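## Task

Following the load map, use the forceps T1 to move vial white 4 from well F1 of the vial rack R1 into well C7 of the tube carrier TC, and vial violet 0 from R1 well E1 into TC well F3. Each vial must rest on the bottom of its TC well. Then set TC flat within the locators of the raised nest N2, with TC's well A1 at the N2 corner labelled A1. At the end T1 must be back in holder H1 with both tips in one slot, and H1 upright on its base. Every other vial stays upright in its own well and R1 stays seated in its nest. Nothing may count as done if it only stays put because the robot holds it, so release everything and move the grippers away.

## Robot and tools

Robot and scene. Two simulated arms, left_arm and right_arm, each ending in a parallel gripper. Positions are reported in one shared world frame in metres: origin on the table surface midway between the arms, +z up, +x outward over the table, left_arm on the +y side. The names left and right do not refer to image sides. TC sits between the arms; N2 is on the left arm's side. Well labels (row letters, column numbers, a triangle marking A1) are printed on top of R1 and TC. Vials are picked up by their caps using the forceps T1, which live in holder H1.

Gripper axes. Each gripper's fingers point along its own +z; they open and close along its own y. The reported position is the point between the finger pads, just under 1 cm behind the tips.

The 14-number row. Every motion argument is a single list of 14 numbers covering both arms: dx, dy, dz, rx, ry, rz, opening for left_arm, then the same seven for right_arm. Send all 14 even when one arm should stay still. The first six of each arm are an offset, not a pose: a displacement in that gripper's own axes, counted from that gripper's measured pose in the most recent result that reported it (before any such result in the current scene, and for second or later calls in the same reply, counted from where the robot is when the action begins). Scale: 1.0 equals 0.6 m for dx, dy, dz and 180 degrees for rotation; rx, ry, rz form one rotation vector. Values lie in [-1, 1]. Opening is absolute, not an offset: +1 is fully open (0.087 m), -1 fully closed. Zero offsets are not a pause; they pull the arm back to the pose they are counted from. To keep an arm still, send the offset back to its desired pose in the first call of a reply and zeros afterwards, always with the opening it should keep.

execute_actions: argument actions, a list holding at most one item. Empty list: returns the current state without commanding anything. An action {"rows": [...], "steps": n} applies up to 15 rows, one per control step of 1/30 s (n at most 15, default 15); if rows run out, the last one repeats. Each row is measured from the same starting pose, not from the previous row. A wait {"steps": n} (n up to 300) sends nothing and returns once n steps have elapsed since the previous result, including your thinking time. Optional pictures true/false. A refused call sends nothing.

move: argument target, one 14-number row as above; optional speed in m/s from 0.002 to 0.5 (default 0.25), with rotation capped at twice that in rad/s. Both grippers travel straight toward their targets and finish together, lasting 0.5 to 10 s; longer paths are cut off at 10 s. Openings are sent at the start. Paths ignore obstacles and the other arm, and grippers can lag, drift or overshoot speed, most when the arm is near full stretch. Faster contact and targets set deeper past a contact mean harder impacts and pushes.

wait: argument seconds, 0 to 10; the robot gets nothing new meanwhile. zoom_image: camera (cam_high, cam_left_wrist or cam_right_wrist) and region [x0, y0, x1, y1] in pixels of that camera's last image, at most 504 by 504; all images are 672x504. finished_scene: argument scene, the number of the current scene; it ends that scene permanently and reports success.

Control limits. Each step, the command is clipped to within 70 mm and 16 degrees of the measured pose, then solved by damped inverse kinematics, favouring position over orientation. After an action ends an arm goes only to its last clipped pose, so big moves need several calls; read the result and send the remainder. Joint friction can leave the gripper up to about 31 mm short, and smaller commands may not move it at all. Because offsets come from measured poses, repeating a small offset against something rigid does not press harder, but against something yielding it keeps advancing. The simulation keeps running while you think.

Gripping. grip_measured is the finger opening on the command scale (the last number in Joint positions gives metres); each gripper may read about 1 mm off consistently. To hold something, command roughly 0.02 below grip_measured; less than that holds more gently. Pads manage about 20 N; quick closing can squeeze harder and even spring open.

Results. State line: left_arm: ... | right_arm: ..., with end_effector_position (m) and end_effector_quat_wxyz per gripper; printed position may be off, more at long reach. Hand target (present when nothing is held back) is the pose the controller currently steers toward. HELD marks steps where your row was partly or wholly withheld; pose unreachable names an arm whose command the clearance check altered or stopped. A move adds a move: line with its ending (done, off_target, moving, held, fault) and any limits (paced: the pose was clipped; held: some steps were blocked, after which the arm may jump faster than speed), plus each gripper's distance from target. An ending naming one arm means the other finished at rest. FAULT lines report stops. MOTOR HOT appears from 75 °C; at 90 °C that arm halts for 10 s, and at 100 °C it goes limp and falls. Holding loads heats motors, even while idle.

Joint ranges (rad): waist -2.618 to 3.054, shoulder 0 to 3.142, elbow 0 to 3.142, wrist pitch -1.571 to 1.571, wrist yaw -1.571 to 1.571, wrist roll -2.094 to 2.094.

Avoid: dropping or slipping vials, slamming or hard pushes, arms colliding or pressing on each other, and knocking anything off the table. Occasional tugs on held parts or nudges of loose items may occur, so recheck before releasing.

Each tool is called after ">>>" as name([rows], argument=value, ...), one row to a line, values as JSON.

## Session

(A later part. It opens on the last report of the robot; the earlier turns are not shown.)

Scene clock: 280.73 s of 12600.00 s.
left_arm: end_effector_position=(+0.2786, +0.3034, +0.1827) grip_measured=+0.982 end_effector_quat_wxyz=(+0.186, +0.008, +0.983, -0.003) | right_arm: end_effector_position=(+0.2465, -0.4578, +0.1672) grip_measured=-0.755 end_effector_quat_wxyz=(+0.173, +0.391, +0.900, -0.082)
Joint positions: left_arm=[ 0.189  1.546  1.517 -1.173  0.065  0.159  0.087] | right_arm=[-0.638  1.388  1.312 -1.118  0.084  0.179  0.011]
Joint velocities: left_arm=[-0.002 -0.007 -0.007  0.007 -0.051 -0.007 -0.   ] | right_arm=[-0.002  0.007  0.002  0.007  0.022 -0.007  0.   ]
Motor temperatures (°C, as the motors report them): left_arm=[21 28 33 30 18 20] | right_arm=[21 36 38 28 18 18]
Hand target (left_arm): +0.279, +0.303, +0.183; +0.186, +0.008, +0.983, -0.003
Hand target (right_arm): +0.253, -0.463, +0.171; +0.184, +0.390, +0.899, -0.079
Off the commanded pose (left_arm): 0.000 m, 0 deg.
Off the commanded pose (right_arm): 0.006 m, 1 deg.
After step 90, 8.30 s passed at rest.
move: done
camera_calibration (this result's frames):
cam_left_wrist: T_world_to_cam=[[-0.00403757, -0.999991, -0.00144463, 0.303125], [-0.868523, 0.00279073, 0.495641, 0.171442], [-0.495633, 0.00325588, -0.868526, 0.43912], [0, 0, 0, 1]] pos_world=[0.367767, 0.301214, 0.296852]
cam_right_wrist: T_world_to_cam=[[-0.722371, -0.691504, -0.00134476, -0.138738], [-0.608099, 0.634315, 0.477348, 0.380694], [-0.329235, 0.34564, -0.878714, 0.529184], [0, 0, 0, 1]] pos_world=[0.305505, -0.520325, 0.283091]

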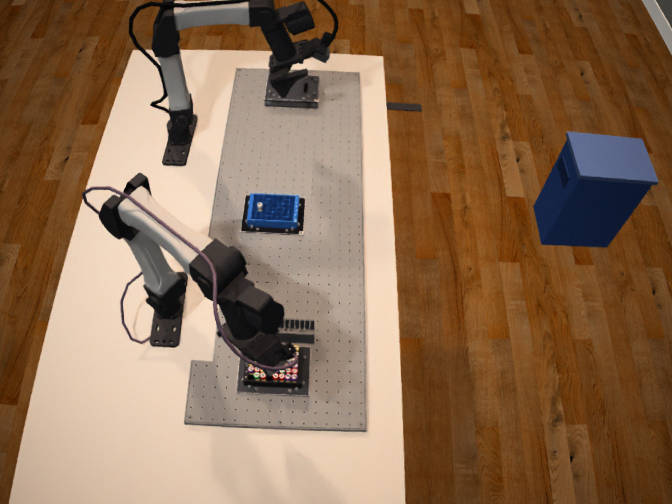

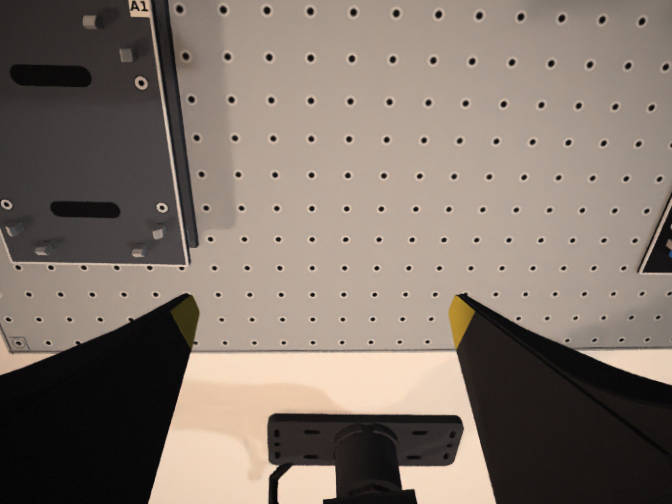

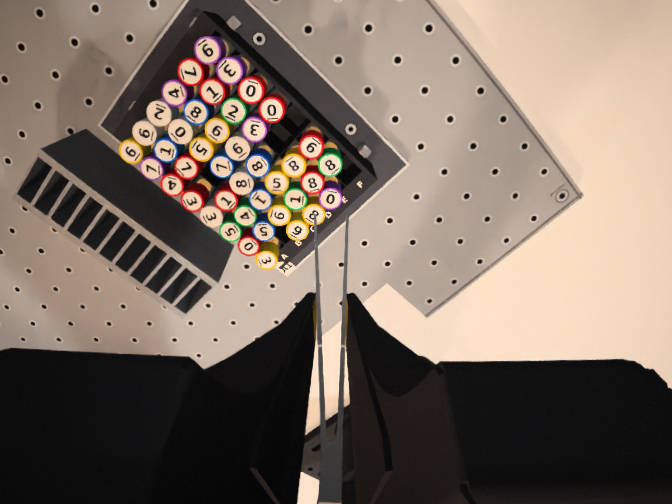

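>>> move(target=[0,0,0,0,0,0,1,0.026,0,0.059,0,0.005,0,-0.75], speed=0.02)

>>> zoom_image(camera="cam_right_wrist", region=[250,130,420,300])

Scene clock: 292.53 s of 12600.00 s.
left_arm: end_effector_position=(+0.2786, +0.3034, +0.1827) grip_measured=+0.982 end_effector_quat_wxyz=(+0.186, +0.008, +0.983, -0.003) | right_arm: end_effector_position=(+0.2497, -0.4600, +0.1361) grip_measured=-0.750 end_effector_quat_wxyz=(+0.174, +0.390, +0.900, -0.082)
Joint positions: left_arm=[ 0.189  1.546  1.517 -1.173  0.065  0.159  0.087] | right_arm=[-0.638  1.388  1.188 -0.991  0.084  0.179  0.011]
Joint velocities: left_arm=[-0.002  0.002 -0.007  0.007 -0.051 -0.022 -0.   ] | right_arm=[ 0.002  0.012 -0.002 -0.037  0.037  0.007  0.   ]
Motor temperatures (°C, as the motors report them): left_arm=[21 28 33 30 18 20] | right_arm=[21 34 38 28 18 18]
Hand target (left_arm): +0.279, +0.303, +0.183; +0.186, +0.008, +0.983, -0.003
Hand target (right_arm): +0.245, -0.457, +0.129; +0.166, +0.391, +0.902, -0.079
Off the commanded pose (left_arm): 0.000 m, 0 deg.
Off the commanded pose (right_arm): 0.009 m, 1 deg.
After step 90, 6.63 s passed at rest.
move: done
camera_calibration (this result's frames):
cam_left_wrist: T_world_to_cam=[[-0.00403757, -0.999991, -0.00144463, 0.303125], [-0.868523, 0.00279073, 0.495641, 0.171442], [-0.495633, 0.00325588, -0.868526, 0.43912], [0, 0, 0, 1]] pos_world=[0.367767, 0.301214, 0.296852]
cam_right_wrist: T_world_to_cam=[[-0.722026, -0.691863, -0.00203634, -0.138186], [-0.609492, 0.634665, 0.4751, 0.399639], [-0.327412, 0.344276, -0.879929, 0.502785], [0, 0, 0, 1]] pos_world=[0.308421, -0.522339, 0.252265]

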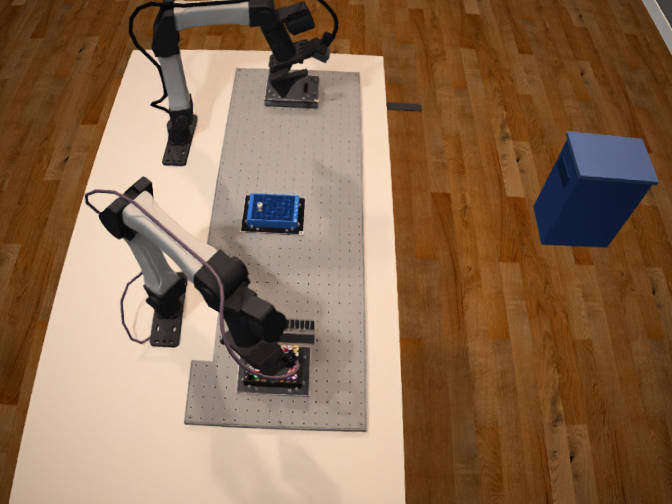

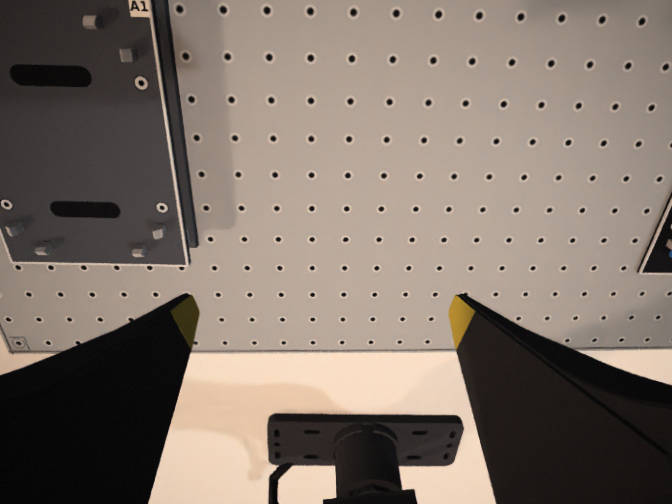

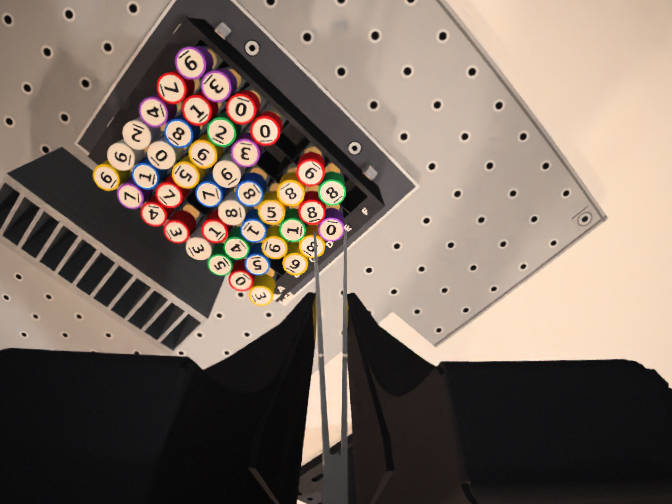

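Region (250, 130, 420, 300) of cam_right_wrist's 672x504 image, scaled by 2.965, with more detail than that image has.

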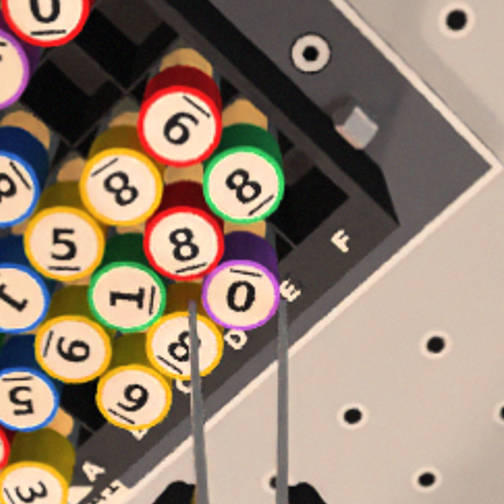

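>>> move(target=[0,0,0,0,0,0,1,-0.008,0,-0.008,0,-0.002,0,-0.755], speed=0.01)

>>> zoom_image(camera="cam_right_wrist", region=[250,130,420,300])

>>> zoom_image(camera="cam_high", region=[220,310,320,410])

Scene clock: 306.50 s of 12600.00 s.
left_arm: end_effector_position=(+0.2786, +0.3034, +0.1827) grip_measured=+0.982 end_effector_quat_wxyz=(+0.186, +0.008, +0.983, -0.003) | right_arm: end_effector_position=(+0.2511, -0.4610, +0.1383) grip_measured=-0.755 end_effector_quat_wxyz=(+0.178, +0.390, +0.900, -0.082)
Joint positions: left_arm=[ 0.189  1.546  1.517 -1.173  0.065  0.159  0.087] | right_arm=[-0.638  1.388  1.195 -0.991  0.084  0.179  0.011]
Joint velocities: left_arm=[-0.012 -0.002 -0.012  0.066  0.007 -0.022 -0.   ] | right_arm=[ 0.002  0.012  0.007  0.066 -0.037  0.007  0.   ]
Motor temperatures (°C, as the motors report them): left_arm=[21 28 33 30 18 20] | right_arm=[21 34 37 28 18 18]
Hand target (left_arm): +0.279, +0.303, +0.183; +0.186, +0.008, +0.983, -0.003
Hand target (right_arm): +0.252, -0.462, +0.142; +0.177, +0.390, +0.900, -0.083
Off the commanded pose (left_arm): 0.000 m, 0 deg.
Off the commanded pose (right_arm): 0.004 m, 0 deg.
After step 90, 10.07 s passed at rest.
move: done
camera_calibration (this result's frames):
cam_left_wrist: T_world_to_cam=[[-0.00403757, -0.999991, -0.00144463, 0.303125], [-0.868523, 0.00279073, 0.495641, 0.171442], [-0.495633, 0.00325588, -0.868526, 0.43912], [0, 0, 0, 1]] pos_world=[0.367767, 0.301214, 0.296852]
cam_right_wrist: T_world_to_cam=[[-0.722009, -0.691876, -0.00342437, -0.13767], [-0.612414, 0.636767, 0.468484, 0.4028], [-0.321952, 0.340346, -0.883465, 0.502828], [0, 0, 0, 1]] pos_world=[0.309168, -0.522876, 0.255055]

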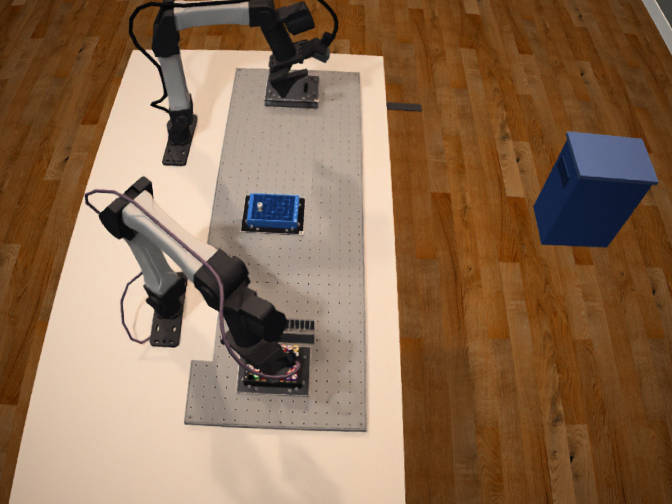

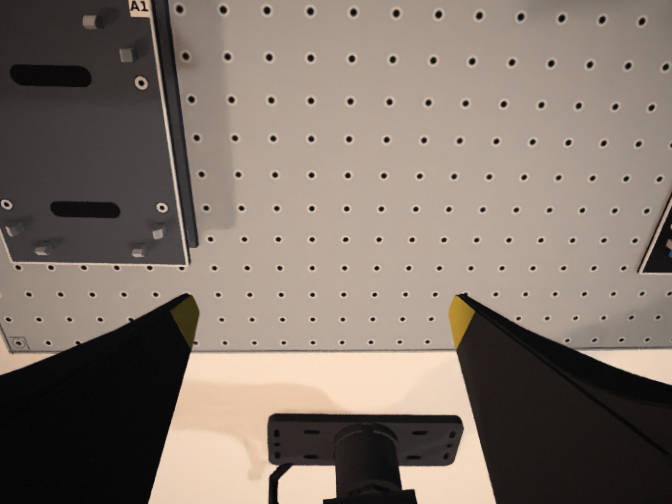

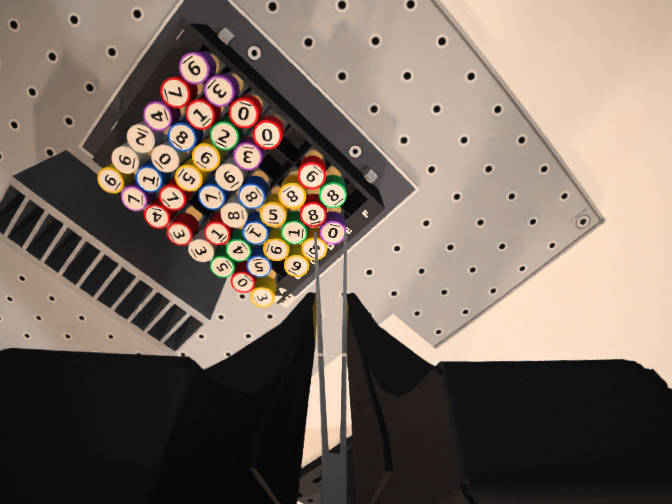

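Region (250, 130, 420, 300) of cam_right_wrist's 672x504 image, scaled by 2.965, with more detail than that image has.

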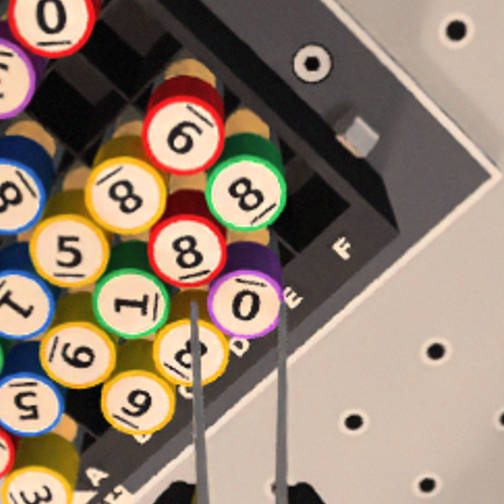

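Region (220, 310, 320, 410) of cam_high's 672x504 image, scaled by 5.040, with more detail than that image has.

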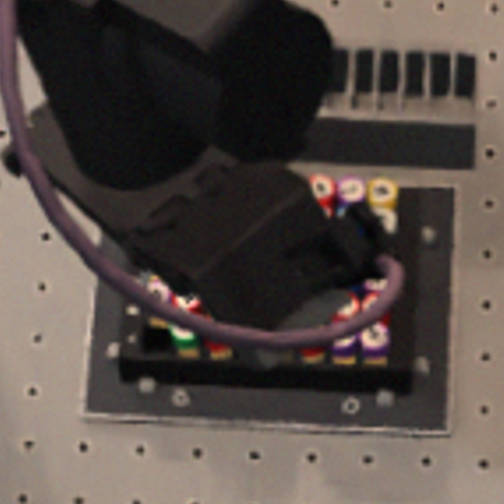

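>>> move(target=[0,0,0,0,0,0,1,0.015,0,0.029,0,0.001,0,-0.735], speed=0.012)

>>> zoom_image(camera="cam_right_wrist", region=[250,130,420,300])

Scene clock: 321.63 s of 12600.00 s.
left_arm: end_effector_position=(+0.2786, +0.3034, +0.1827) grip_measured=+0.982 end_effector_quat_wxyz=(+0.186, +0.008, +0.983, -0.003) | right_arm: end_effector_position=(+0.2518, -0.4615, +0.1243) grip_measured=-0.735 end_effector_quat_wxyz=(+0.179, +0.390, +0.899, -0.083)
Joint positions: left_arm=[ 0.189  1.546  1.517 -1.173  0.065  0.159  0.087] | right_arm=[-0.638  1.388  1.138 -0.932  0.084  0.179  0.012]
Joint velocities: left_arm=[-0.012 -0.002 -0.002  0.007  0.081 -0.037  0.   ] | right_arm=[-0.007 -0.002  0.002 -0.051  0.037  0.007 -0.001]
Motor temperatures (°C, as the motors report them): left_arm=[21 28 33 30 18 20] | right_arm=[21 34 39 28 18 18]
Hand target (left_arm): +0.279, +0.303, +0.183; +0.186, +0.008, +0.983, -0.003
Hand target (right_arm): +0.249, -0.460, +0.119; +0.177, +0.390, +0.900, -0.082
Off the commanded pose (left_arm): 0.000 m, 0 deg.
Off the commanded pose (right_arm): 0.006 m, 0 deg.
After step 90, 10.27 s passed at rest.
move: done
camera_calibration (this result's frames):
cam_left_wrist: T_world_to_cam=[[-0.00403757, -0.999991, -0.00144463, 0.303125], [-0.868523, 0.00279073, 0.495641, 0.171442], [-0.495633, 0.00325588, -0.868526, 0.43912], [0, 0, 0, 1]] pos_world=[0.367767, 0.301214, 0.296852]
cam_right_wrist: T_world_to_cam=[[-0.722002, -0.69188, -0.00384075, -0.13752], [-0.613282, 0.637392, 0.466493, 0.410835], [-0.32031, 0.339165, -0.884516, 0.49], [0, 0, 0, 1]] pos_world=[0.30962, -0.523202, 0.241233]

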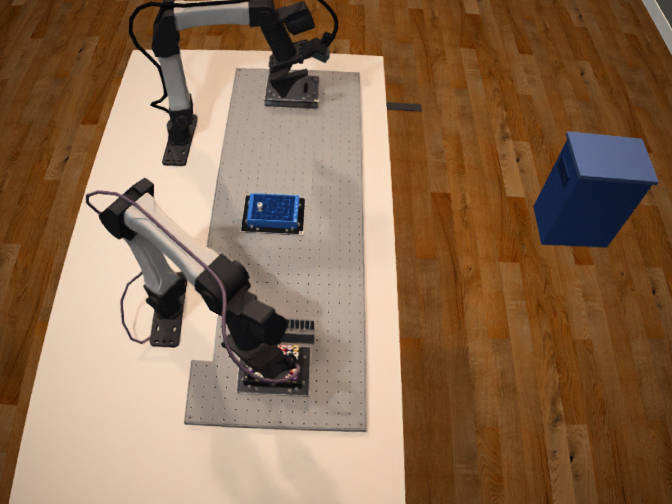

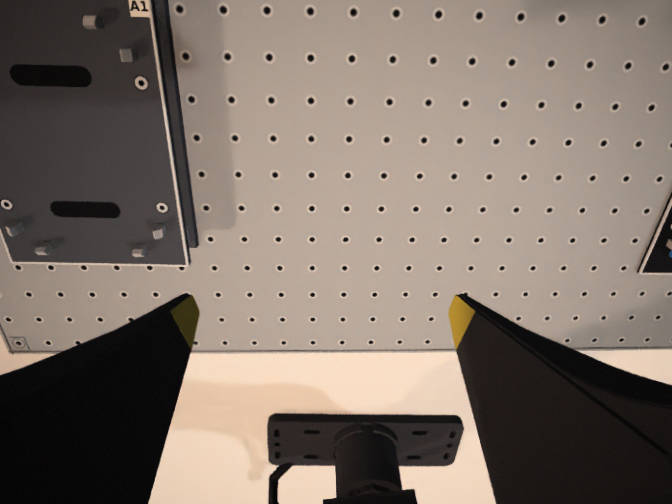

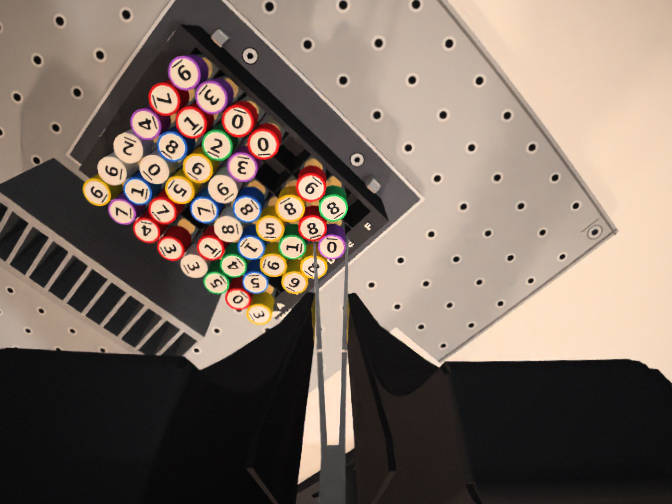

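Region (250, 130, 420, 300) of cam_right_wrist's 672x504 image, scaled by 2.965, with more detail than that image has.

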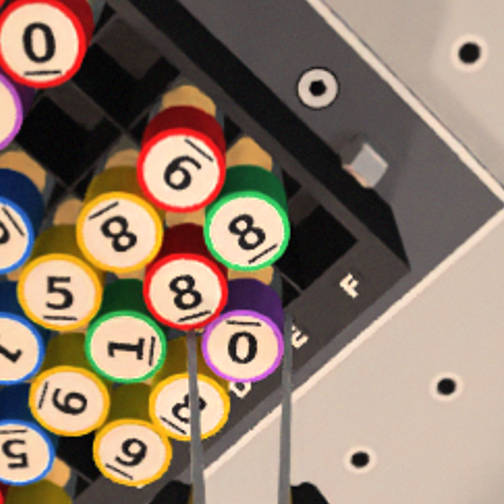

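>>> move(target=[0,0,0,0,0,0,1,0,0,0,0,0,0,-0.815])

>>> move(target=[0,0,0,0,0,0,1,-0.012,0,-0.035,0,0.003,0,-0.815], speed=0.02)

>>> zoom_image(camera="cam_right_wrist", region=[250,130,420,300])

Scene clock: 330.87 s of 12600.00 s.
left_arm: end_effector_position=(+0.2786, +0.3034, +0.1827) grip_measured=+0.982 end_effector_quat_wxyz=(+0.186, +0.008, +0.983, -0.003) | right_arm: end_effector_position=(+0.2521, -0.4617, +0.1243) grip_measured=-0.800 end_effector_quat_wxyz=(+0.180, +0.390, +0.899, -0.083)
Joint positions: left_arm=[ 0.189  1.546  1.517 -1.173  0.065  0.159  0.087] | right_arm=[-0.638  1.388  1.138 -0.931  0.084  0.179  0.009]
Joint velocities: left_arm=[-0.002 -0.007  0.007 -0.051  0.007  0.022  0.001] | right_arm=[-0.022  0.002  0.012  0.007 -0.051  0.007  0.   ]
Motor temperatures (°C, as the motors report them): left_arm=[21 28 33 30 18 20] | right_arm=[21 34 38 28 18 18]
Hand target (left_arm): +0.279, +0.303, +0.183; +0.186, +0.008, +0.983, -0.003
Hand target (right_arm): +0.252, -0.462, +0.124; +0.179, +0.390, +0.899, -0.083
Off the commanded pose (left_arm): 0.000 m, 0 deg.
Off the commanded pose (right_arm): 0.000 m, 0 deg.
After step 90, 5.53 s passed at rest.
move: done
camera_calibration (this result's frames):
cam_left_wrist: T_world_to_cam=[[-0.00403757, -0.999991, -0.00144463, 0.303125], [-0.868523, 0.00279073, 0.495641, 0.171442], [-0.495633, 0.00325588, -0.868526, 0.43912], [0, 0, 0, 1]] pos_world=[0.367767, 0.301214, 0.296852]
cam_right_wrist: T_world_to_cam=[[-0.721997, -0.691884, -0.00411832, -0.13742], [-0.613859, 0.637807, 0.465165, 0.411624], [-0.319214, 0.338376, -0.885214, 0.489696], [0, 0, 0, 1]] pos_world=[0.30978, -0.523317, 0.241446]

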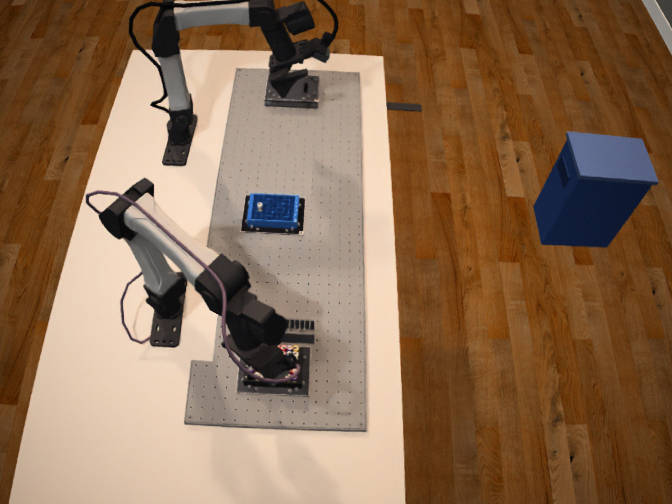

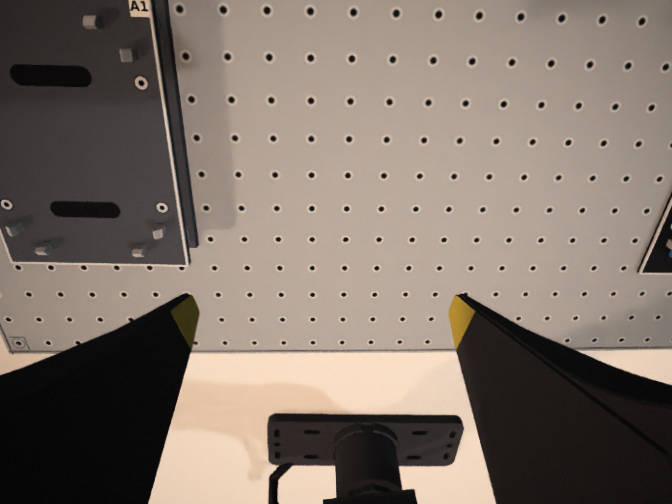

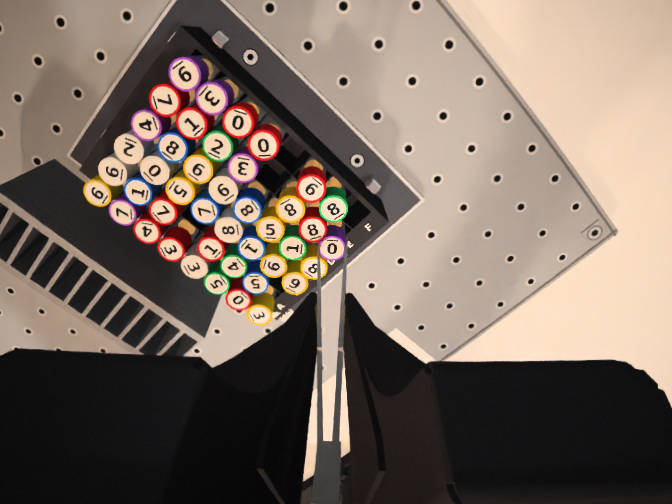

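Scene clock: 332.37 s of 12600.00 s.
left_arm: end_effector_position=(+0.2786, +0.3034, +0.1827) grip_measured=+0.982 end_effector_quat_wxyz=(+0.186, +0.008, +0.983, -0.003) | right_arm: end_effector_position=(+0.2507, -0.4607, +0.1430) grip_measured=-0.815 end_effector_quat_wxyz=(+0.177, +0.390, +0.900, -0.082)
Joint positions: left_arm=[ 0.189  1.546  1.517 -1.173  0.065  0.159  0.087] | right_arm=[-0.638  1.388  1.214 -1.011  0.084  0.179  0.008]
Joint velocities: left_arm=[-0.007 -0.007 -0.017 -0.037 -0.022 -0.081 -0.   ] | right_arm=[-0.007  0.002  0.007  0.037  0.007 -0.007 -0.   ]
Motor temperatures (°C, as the motors report them): left_arm=[21 28 33 30 18 20] | right_arm=[21 34 38 28 18 18]
Hand target (left_arm): +0.279, +0.303, +0.183; +0.186, +0.008, +0.983, -0.003
Hand target (right_arm): +0.252, -0.460, +0.146; +0.176, +0.391, +0.900, -0.081
Off the commanded pose (left_arm): 0.000 m, 0 deg.
Off the commanded pose (right_arm): 0.004 m, 0 deg.
move: done
camera_calibration (this result's frames):
cam_left_wrist: T_world_to_cam=[[-0.00403757, -0.999991, -0.00144463, 0.303125], [-0.868523, 0.00279073, 0.495641, 0.171442], [-0.495633, 0.00325588, -0.868526, 0.43912], [0, 0, 0, 1]] pos_world=[0.367767, 0.301214, 0.296852]
cam_right_wrist: T_world_to_cam=[[-0.722012, -0.691873, -0.00321618, -0.137782], [-0.611978, 0.636454, 0.469478, 0.399705], [-0.322772, 0.340937, -0.882938, 0.507164], [0, 0, 0, 1]] pos_world=[0.308829, -0.522632, 0.259699]

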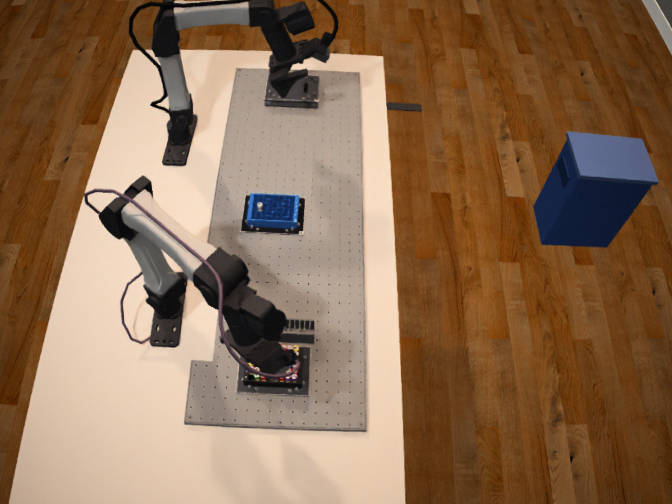

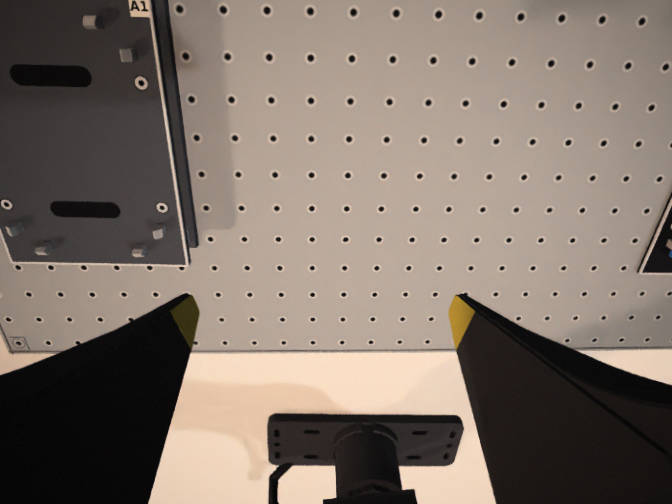

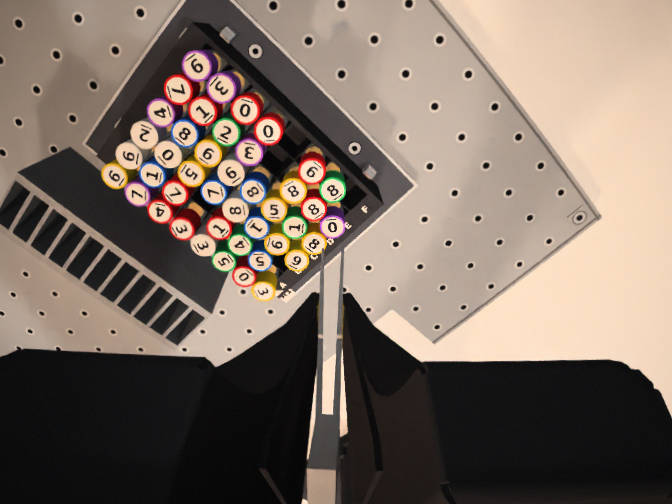

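Region (250, 130, 420, 300) of cam_right_wrist's 672x504 image, scaled by 2.965, with more detail than that image has.

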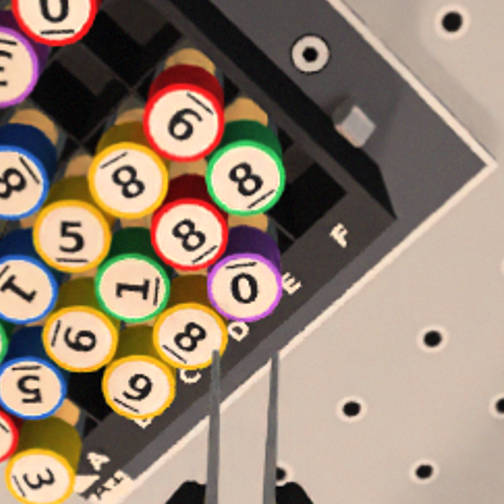

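>>> move(target=[0,0,0,0,0,0,1,-0.001,0,-0.014,0,-0.055,0,-0.735], speed=0.04)

>>> zoom_image(camera="cam_right_wrist", region=[250,150,420,320])

Scene clock: 348.77 s of 12600.00 s.
left_arm: end_effector_position=(+0.2786, +0.3034, +0.1827) grip_measured=+0.982 end_effector_quat_wxyz=(+0.186, +0.008, +0.983, -0.003) | right_arm: end_effector_position=(+0.2498, -0.4606, +0.1548) grip_measured=-0.735 end_effector_quat_wxyz=(+0.253, +0.382, +0.882, -0.110)
Joint positions: left_arm=[ 0.189  1.546  1.517 -1.173  0.065  0.159  0.087] | right_arm=[-0.622  1.233  1.097 -0.885  0.112  0.179  0.012]
Joint velocities: left_arm=[-0.012  0.017 -0.012  0.051 -0.007 -0.051  0.   ] | right_arm=[ 0.007 -0.022 -0.002  0.007 -0.022  0.022 -0.001]
Motor temperatures (°C, as the motors report them): left_arm=[21 28 33 30 18 20] | right_arm=[21 33 39 28 18 18]
Hand target (left_arm): +0.279, +0.303, +0.183; +0.186, +0.008, +0.983, -0.003
Hand target (right_arm): +0.249, -0.459, +0.151; +0.255, +0.381, +0.881, -0.115
Off the commanded pose (left_arm): 0.000 m, 0 deg.
Off the commanded pose (right_arm): 0.004 m, 1 deg.
After step 90, 11.00 s passed at rest.
move: done
camera_calibration (this result's frames):
cam_left_wrist: T_world_to_cam=[[-0.00403757, -0.999991, -0.00144463, 0.303125], [-0.868523, 0.00279073, 0.495641, 0.171442], [-0.495633, 0.00325588, -0.868526, 0.43912], [0, 0, 0, 1]] pos_world=[0.367767, 0.301214, 0.296852]
cam_right_wrist: T_world_to_cam=[[-0.718866, -0.695083, -0.00955158, -0.139576], [-0.661366, 0.679634, 0.317322, 0.449346], [-0.214073, 0.234429, -0.94827, 0.451206], [0, 0, 0, 1]] pos_world=[0.293437, -0.508183, 0.283945]

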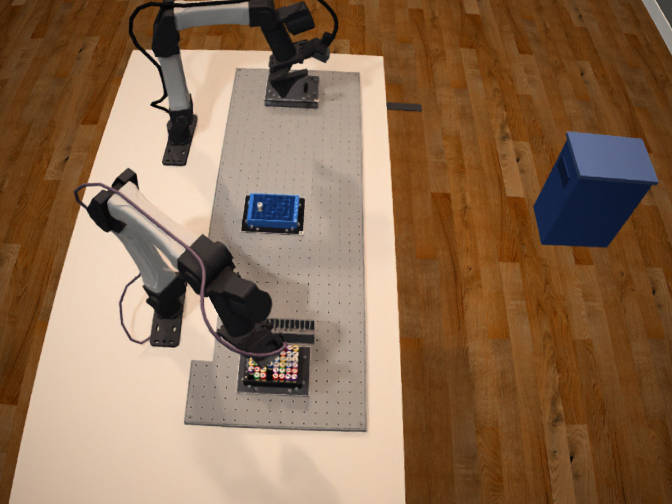

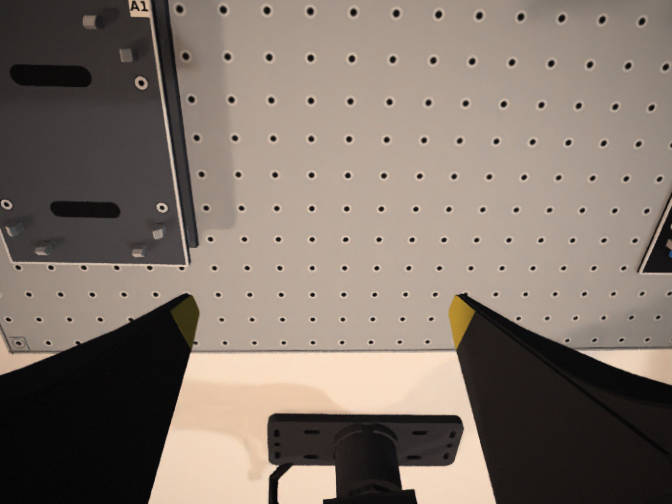

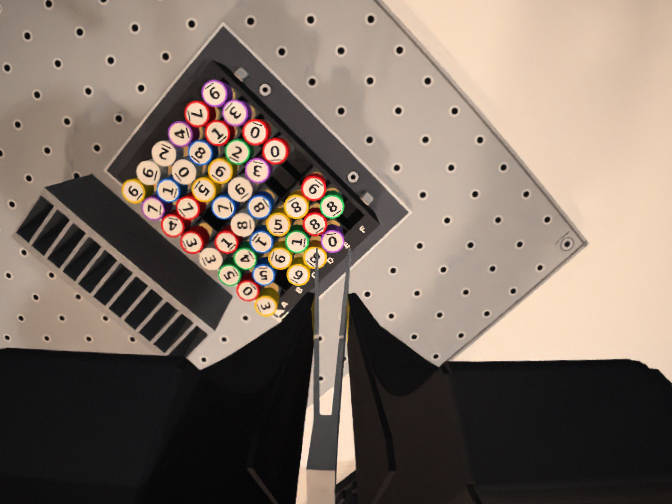

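Region (250, 150, 420, 320) of cam_right_wrist's 672x504 image, scaled by 2.965, with more detail than that image has.

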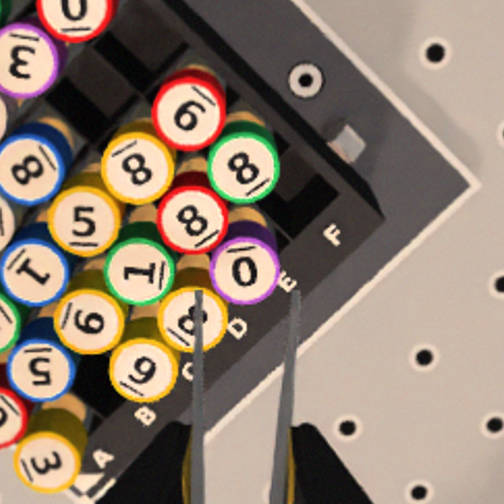

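>>> move(target=[0,0,0,0,0,0,1,0.021,0,0.027,0,0,0,-0.735], speed=0.015)

>>> zoom_image(camera="cam_right_wrist", region=[250,150,420,320])

Scene clock: 357.27 s of 12600.00 s.
left_arm: end_effector_position=(+0.2786, +0.3034, +0.1827) grip_measured=+0.982 end_effector_quat_wxyz=(+0.186, +0.008, +0.983, -0.003) | right_arm: end_effector_position=(+0.2494, -0.4605, +0.1375) grip_measured=-0.735 end_effector_quat_wxyz=(+0.250, +0.382, +0.883, -0.110)
Joint positions: left_arm=[ 0.189  1.546  1.517 -1.173  0.065  0.159  0.087] | right_arm=[-0.622  1.233  1.031 -0.826  0.112  0.179  0.012]
Joint velocities: left_arm=[-0.012 -0.007  0.002  0.007 -0.007  0.007  0.001] | right_arm=[ 0.002  0.012 -0.007  0.081  0.007 -0.037  0.   ]
Motor temperatures (°C, as the motors report them): left_arm=[21 28 33 30 18 20] | right_arm=[21 33 38 28 18 18]
Hand target (left_arm): +0.279, +0.303, +0.183; +0.186, +0.008, +0.983, -0.003
Hand target (right_arm): +0.248, -0.459, +0.134; +0.253, +0.382, +0.882, -0.110
Off the commanded pose (left_arm): 0.000 m, 0 deg.
Off the commanded pose (right_arm): 0.004 m, 0 deg.
After step 90, 3.90 s passed at rest.
move: done
camera_calibration (this result's frames):
cam_left_wrist: T_world_to_cam=[[-0.00403757, -0.999991, -0.00144463, 0.303125], [-0.868523, 0.00279073, 0.495641, 0.171442], [-0.495633, 0.00325588, -0.868526, 0.43912], [0, 0, 0, 1]] pos_world=[0.367767, 0.301214, 0.296852]
cam_right_wrist: T_world_to_cam=[[-0.719193, -0.694769, -0.00758344, -0.14], [-0.659171, 0.678811, 0.323589, 0.452684], [-0.219672, 0.237722, -0.946167, 0.437266], [0, 0, 0, 1]] pos_world=[0.293764, -0.508502, 0.266181]

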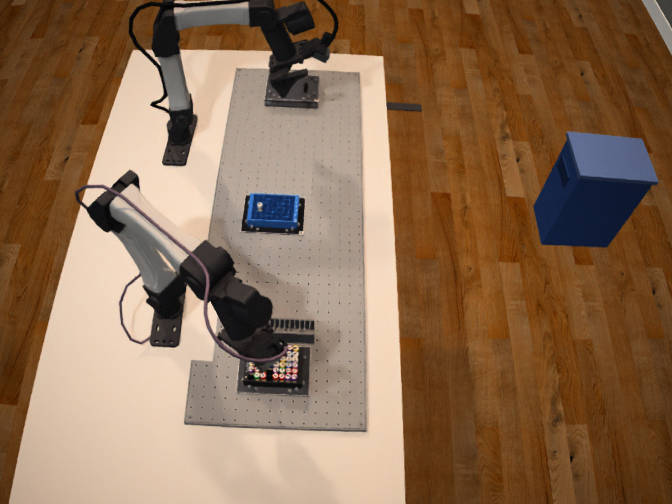

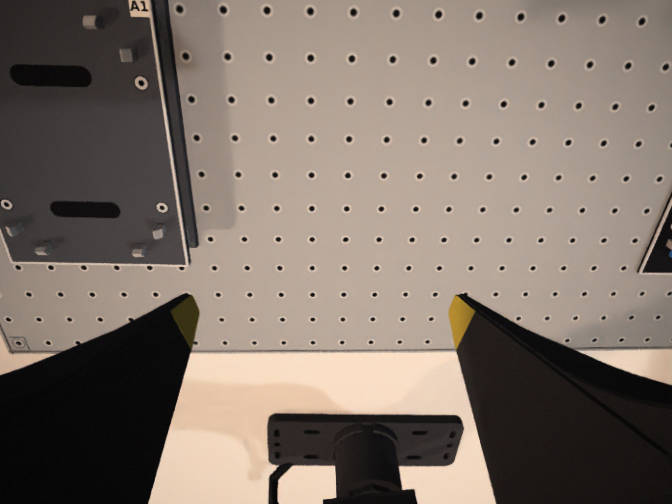

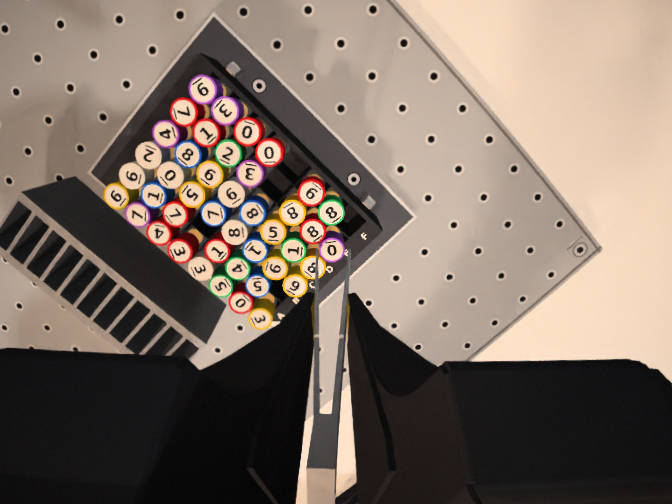

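Region (250, 150, 420, 320) of cam_right_wrist's 672x504 image, scaled by 2.965, with more detail than that image has.

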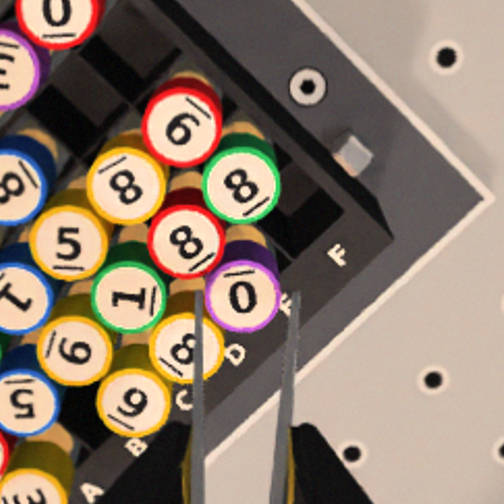

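>>> move(target=[0,0,0,0,0,0,1,0.019,0,0.023,0,0,0,-0.725], speed=0.015)

>>> zoom_image(camera="cam_right_wrist", region=[250,150,420,320])

Scene clock: 365.20 s of 12600.00 s.
left_arm: end_effector_position=(+0.2786, +0.3034, +0.1827) grip_measured=+0.982 end_effector_quat_wxyz=(+0.186, +0.008, +0.983, -0.003) | right_arm: end_effector_position=(+0.2492, -0.4604, +0.1240) grip_measured=-0.725 end_effector_quat_wxyz=(+0.249, +0.382, +0.883, -0.110)
Joint positions: left_arm=[ 0.189  1.546  1.517 -1.173  0.065  0.159  0.087] | right_arm=[-0.622  1.233  0.978 -0.774  0.112  0.179  0.012]
Joint velocities: left_arm=[-0.007 -0.002 -0.012 -0.051 -0.066  0.007 -0.   ] | right_arm=[ 0.002 -0.012  0.007 -0.022  0.022  0.066  0.   ]
Motor temperatures (°C, as the motors report them): left_arm=[21 28 33 30 18 20] | right_arm=[21 33 38 29 18 18]
Hand target (left_arm): +0.279, +0.303, +0.183; +0.186, +0.008, +0.983, -0.003
Hand target (right_arm): +0.247, -0.459, +0.120; +0.250, +0.382, +0.883, -0.110
Off the commanded pose (left_arm): 0.000 m, 0 deg.
Off the commanded pose (right_arm): 0.005 m, 0 deg.
After step 90, 3.50 s passed at rest.
move: done
camera_calibration (this result's frames):
cam_left_wrist: T_world_to_cam=[[-0.00403757, -0.999991, -0.00144463, 0.303125], [-0.868523, 0.00279073, 0.495641, 0.171442], [-0.495633, 0.00325588, -0.868526, 0.43912], [0, 0, 0, 1]] pos_world=[0.367767, 0.301214, 0.296852]
cam_right_wrist: T_world_to_cam=[[-0.719202, -0.694763, -0.00728789, -0.140175], [-0.658765, 0.678528, 0.325006, 0.456456], [-0.220857, 0.238546, -0.945684, 0.425027], [0, 0, 0, 1]] pos_world=[0.293754, -0.508495, 0.252569]

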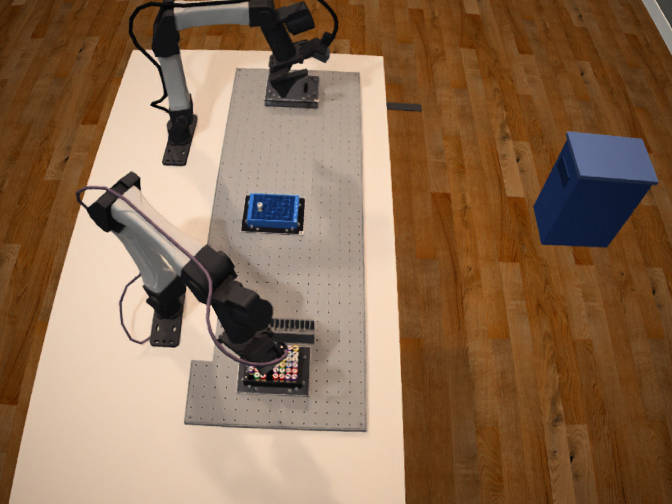

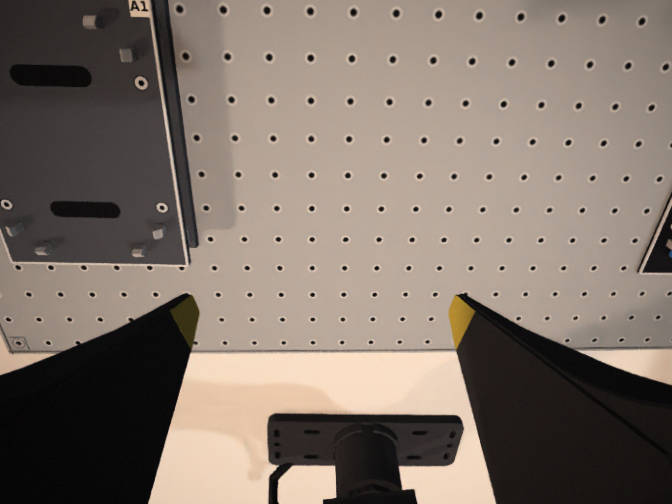

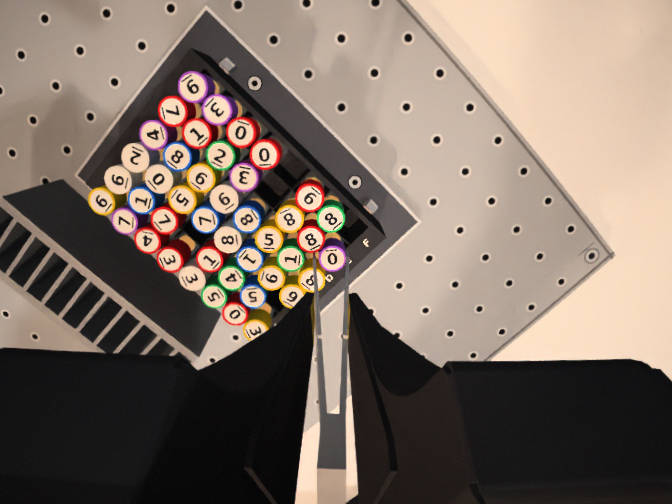

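Region (250, 150, 420, 320) of cam_right_wrist's 672x504 image, scaled by 2.965, with more detail than that image has.

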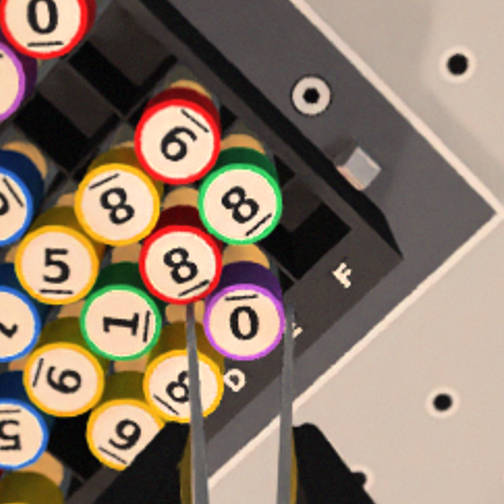

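>>> move(target=[0,0,0,0,0,0,1,0,0,0,0,0,0,-0.81])

>>> zoom_image(camera="cam_right_wrist", region=[290,210,380,300])

Scene clock: 379.67 s of 12600.00 s.
left_arm: end_effector_position=(+0.2786, +0.3034, +0.1827) grip_measured=+0.982 end_effector_quat_wxyz=(+0.186, +0.008, +0.983, -0.003) | right_arm: end_effector_position=(+0.2496, -0.4606, +0.1242) grip_measured=-0.800 end_effector_quat_wxyz=(+0.250, +0.382, +0.883, -0.110)
Joint positions: left_arm=[ 0.189  1.546  1.517 -1.173  0.065  0.159  0.087] | right_arm=[-0.622  1.233  0.978 -0.772  0.112  0.179  0.009]
Joint velocities: left_arm=[-0.007 -0.007 -0.002 -0.007 -0.051 -0.037 -0.   ] | right_arm=[ 0.002  0.012  0.012 -0.022  0.022 -0.066 -0.   ]
Motor temperatures (°C, as the motors report them): left_arm=[21 28 33 30 18 20] | right_arm=[21 33 37 29 18 18]
Hand target (left_arm): +0.279, +0.303, +0.183; +0.186, +0.008, +0.983, -0.003
Hand target (right_arm): +0.249, -0.460, +0.124; +0.249, +0.382, +0.883, -0.110
Off the commanded pose (left_arm): 0.000 m, 0 deg.
Off the commanded pose (right_arm): 0.000 m, 0 deg.
After step 90, 10.77 s passed at rest.
move: done
camera_calibration (this result's frames):
cam_left_wrist: T_world_to_cam=[[-0.00403757, -0.999991, -0.00144463, 0.303125], [-0.868523, 0.00279073, 0.495641, 0.171442], [-0.495633, 0.00325588, -0.868526, 0.43912], [0, 0, 0, 1]] pos_world=[0.367767, 0.301214, 0.296852]
cam_right_wrist: T_world_to_cam=[[-0.71919, -0.694771, -0.00765733, -0.140047], [-0.659272, 0.678881, 0.323235, 0.457323], [-0.219376, 0.237516, -0.946288, 0.424568], [0, 0, 0, 1]] pos_world=[0.29392, -0.50861, 0.252869]

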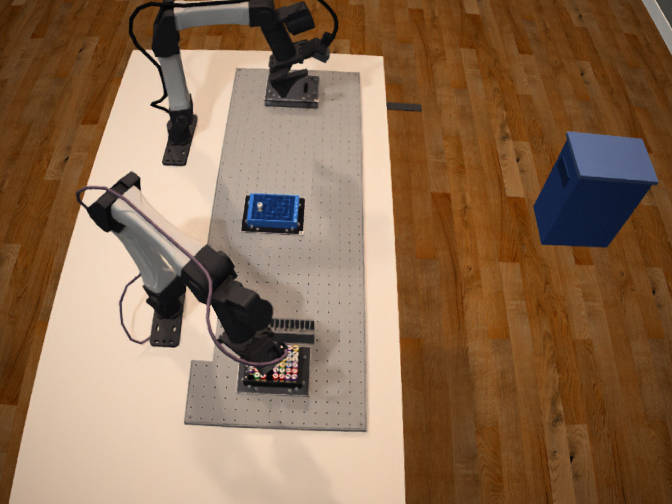

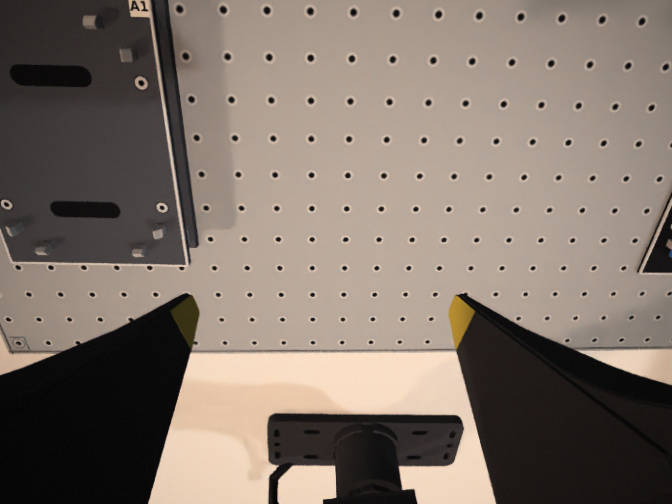

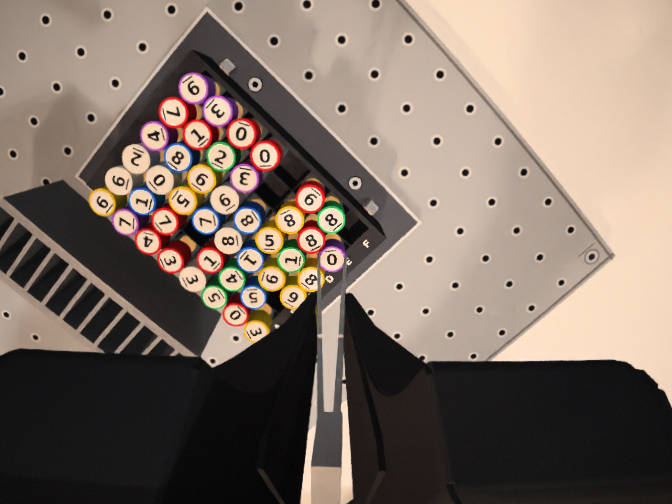

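Region (290, 210, 380, 300) of cam_right_wrist's 672x504 image, scaled by 5.600, with more detail than that image has.

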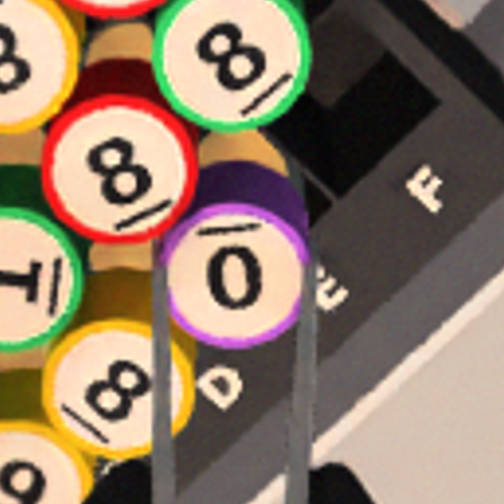

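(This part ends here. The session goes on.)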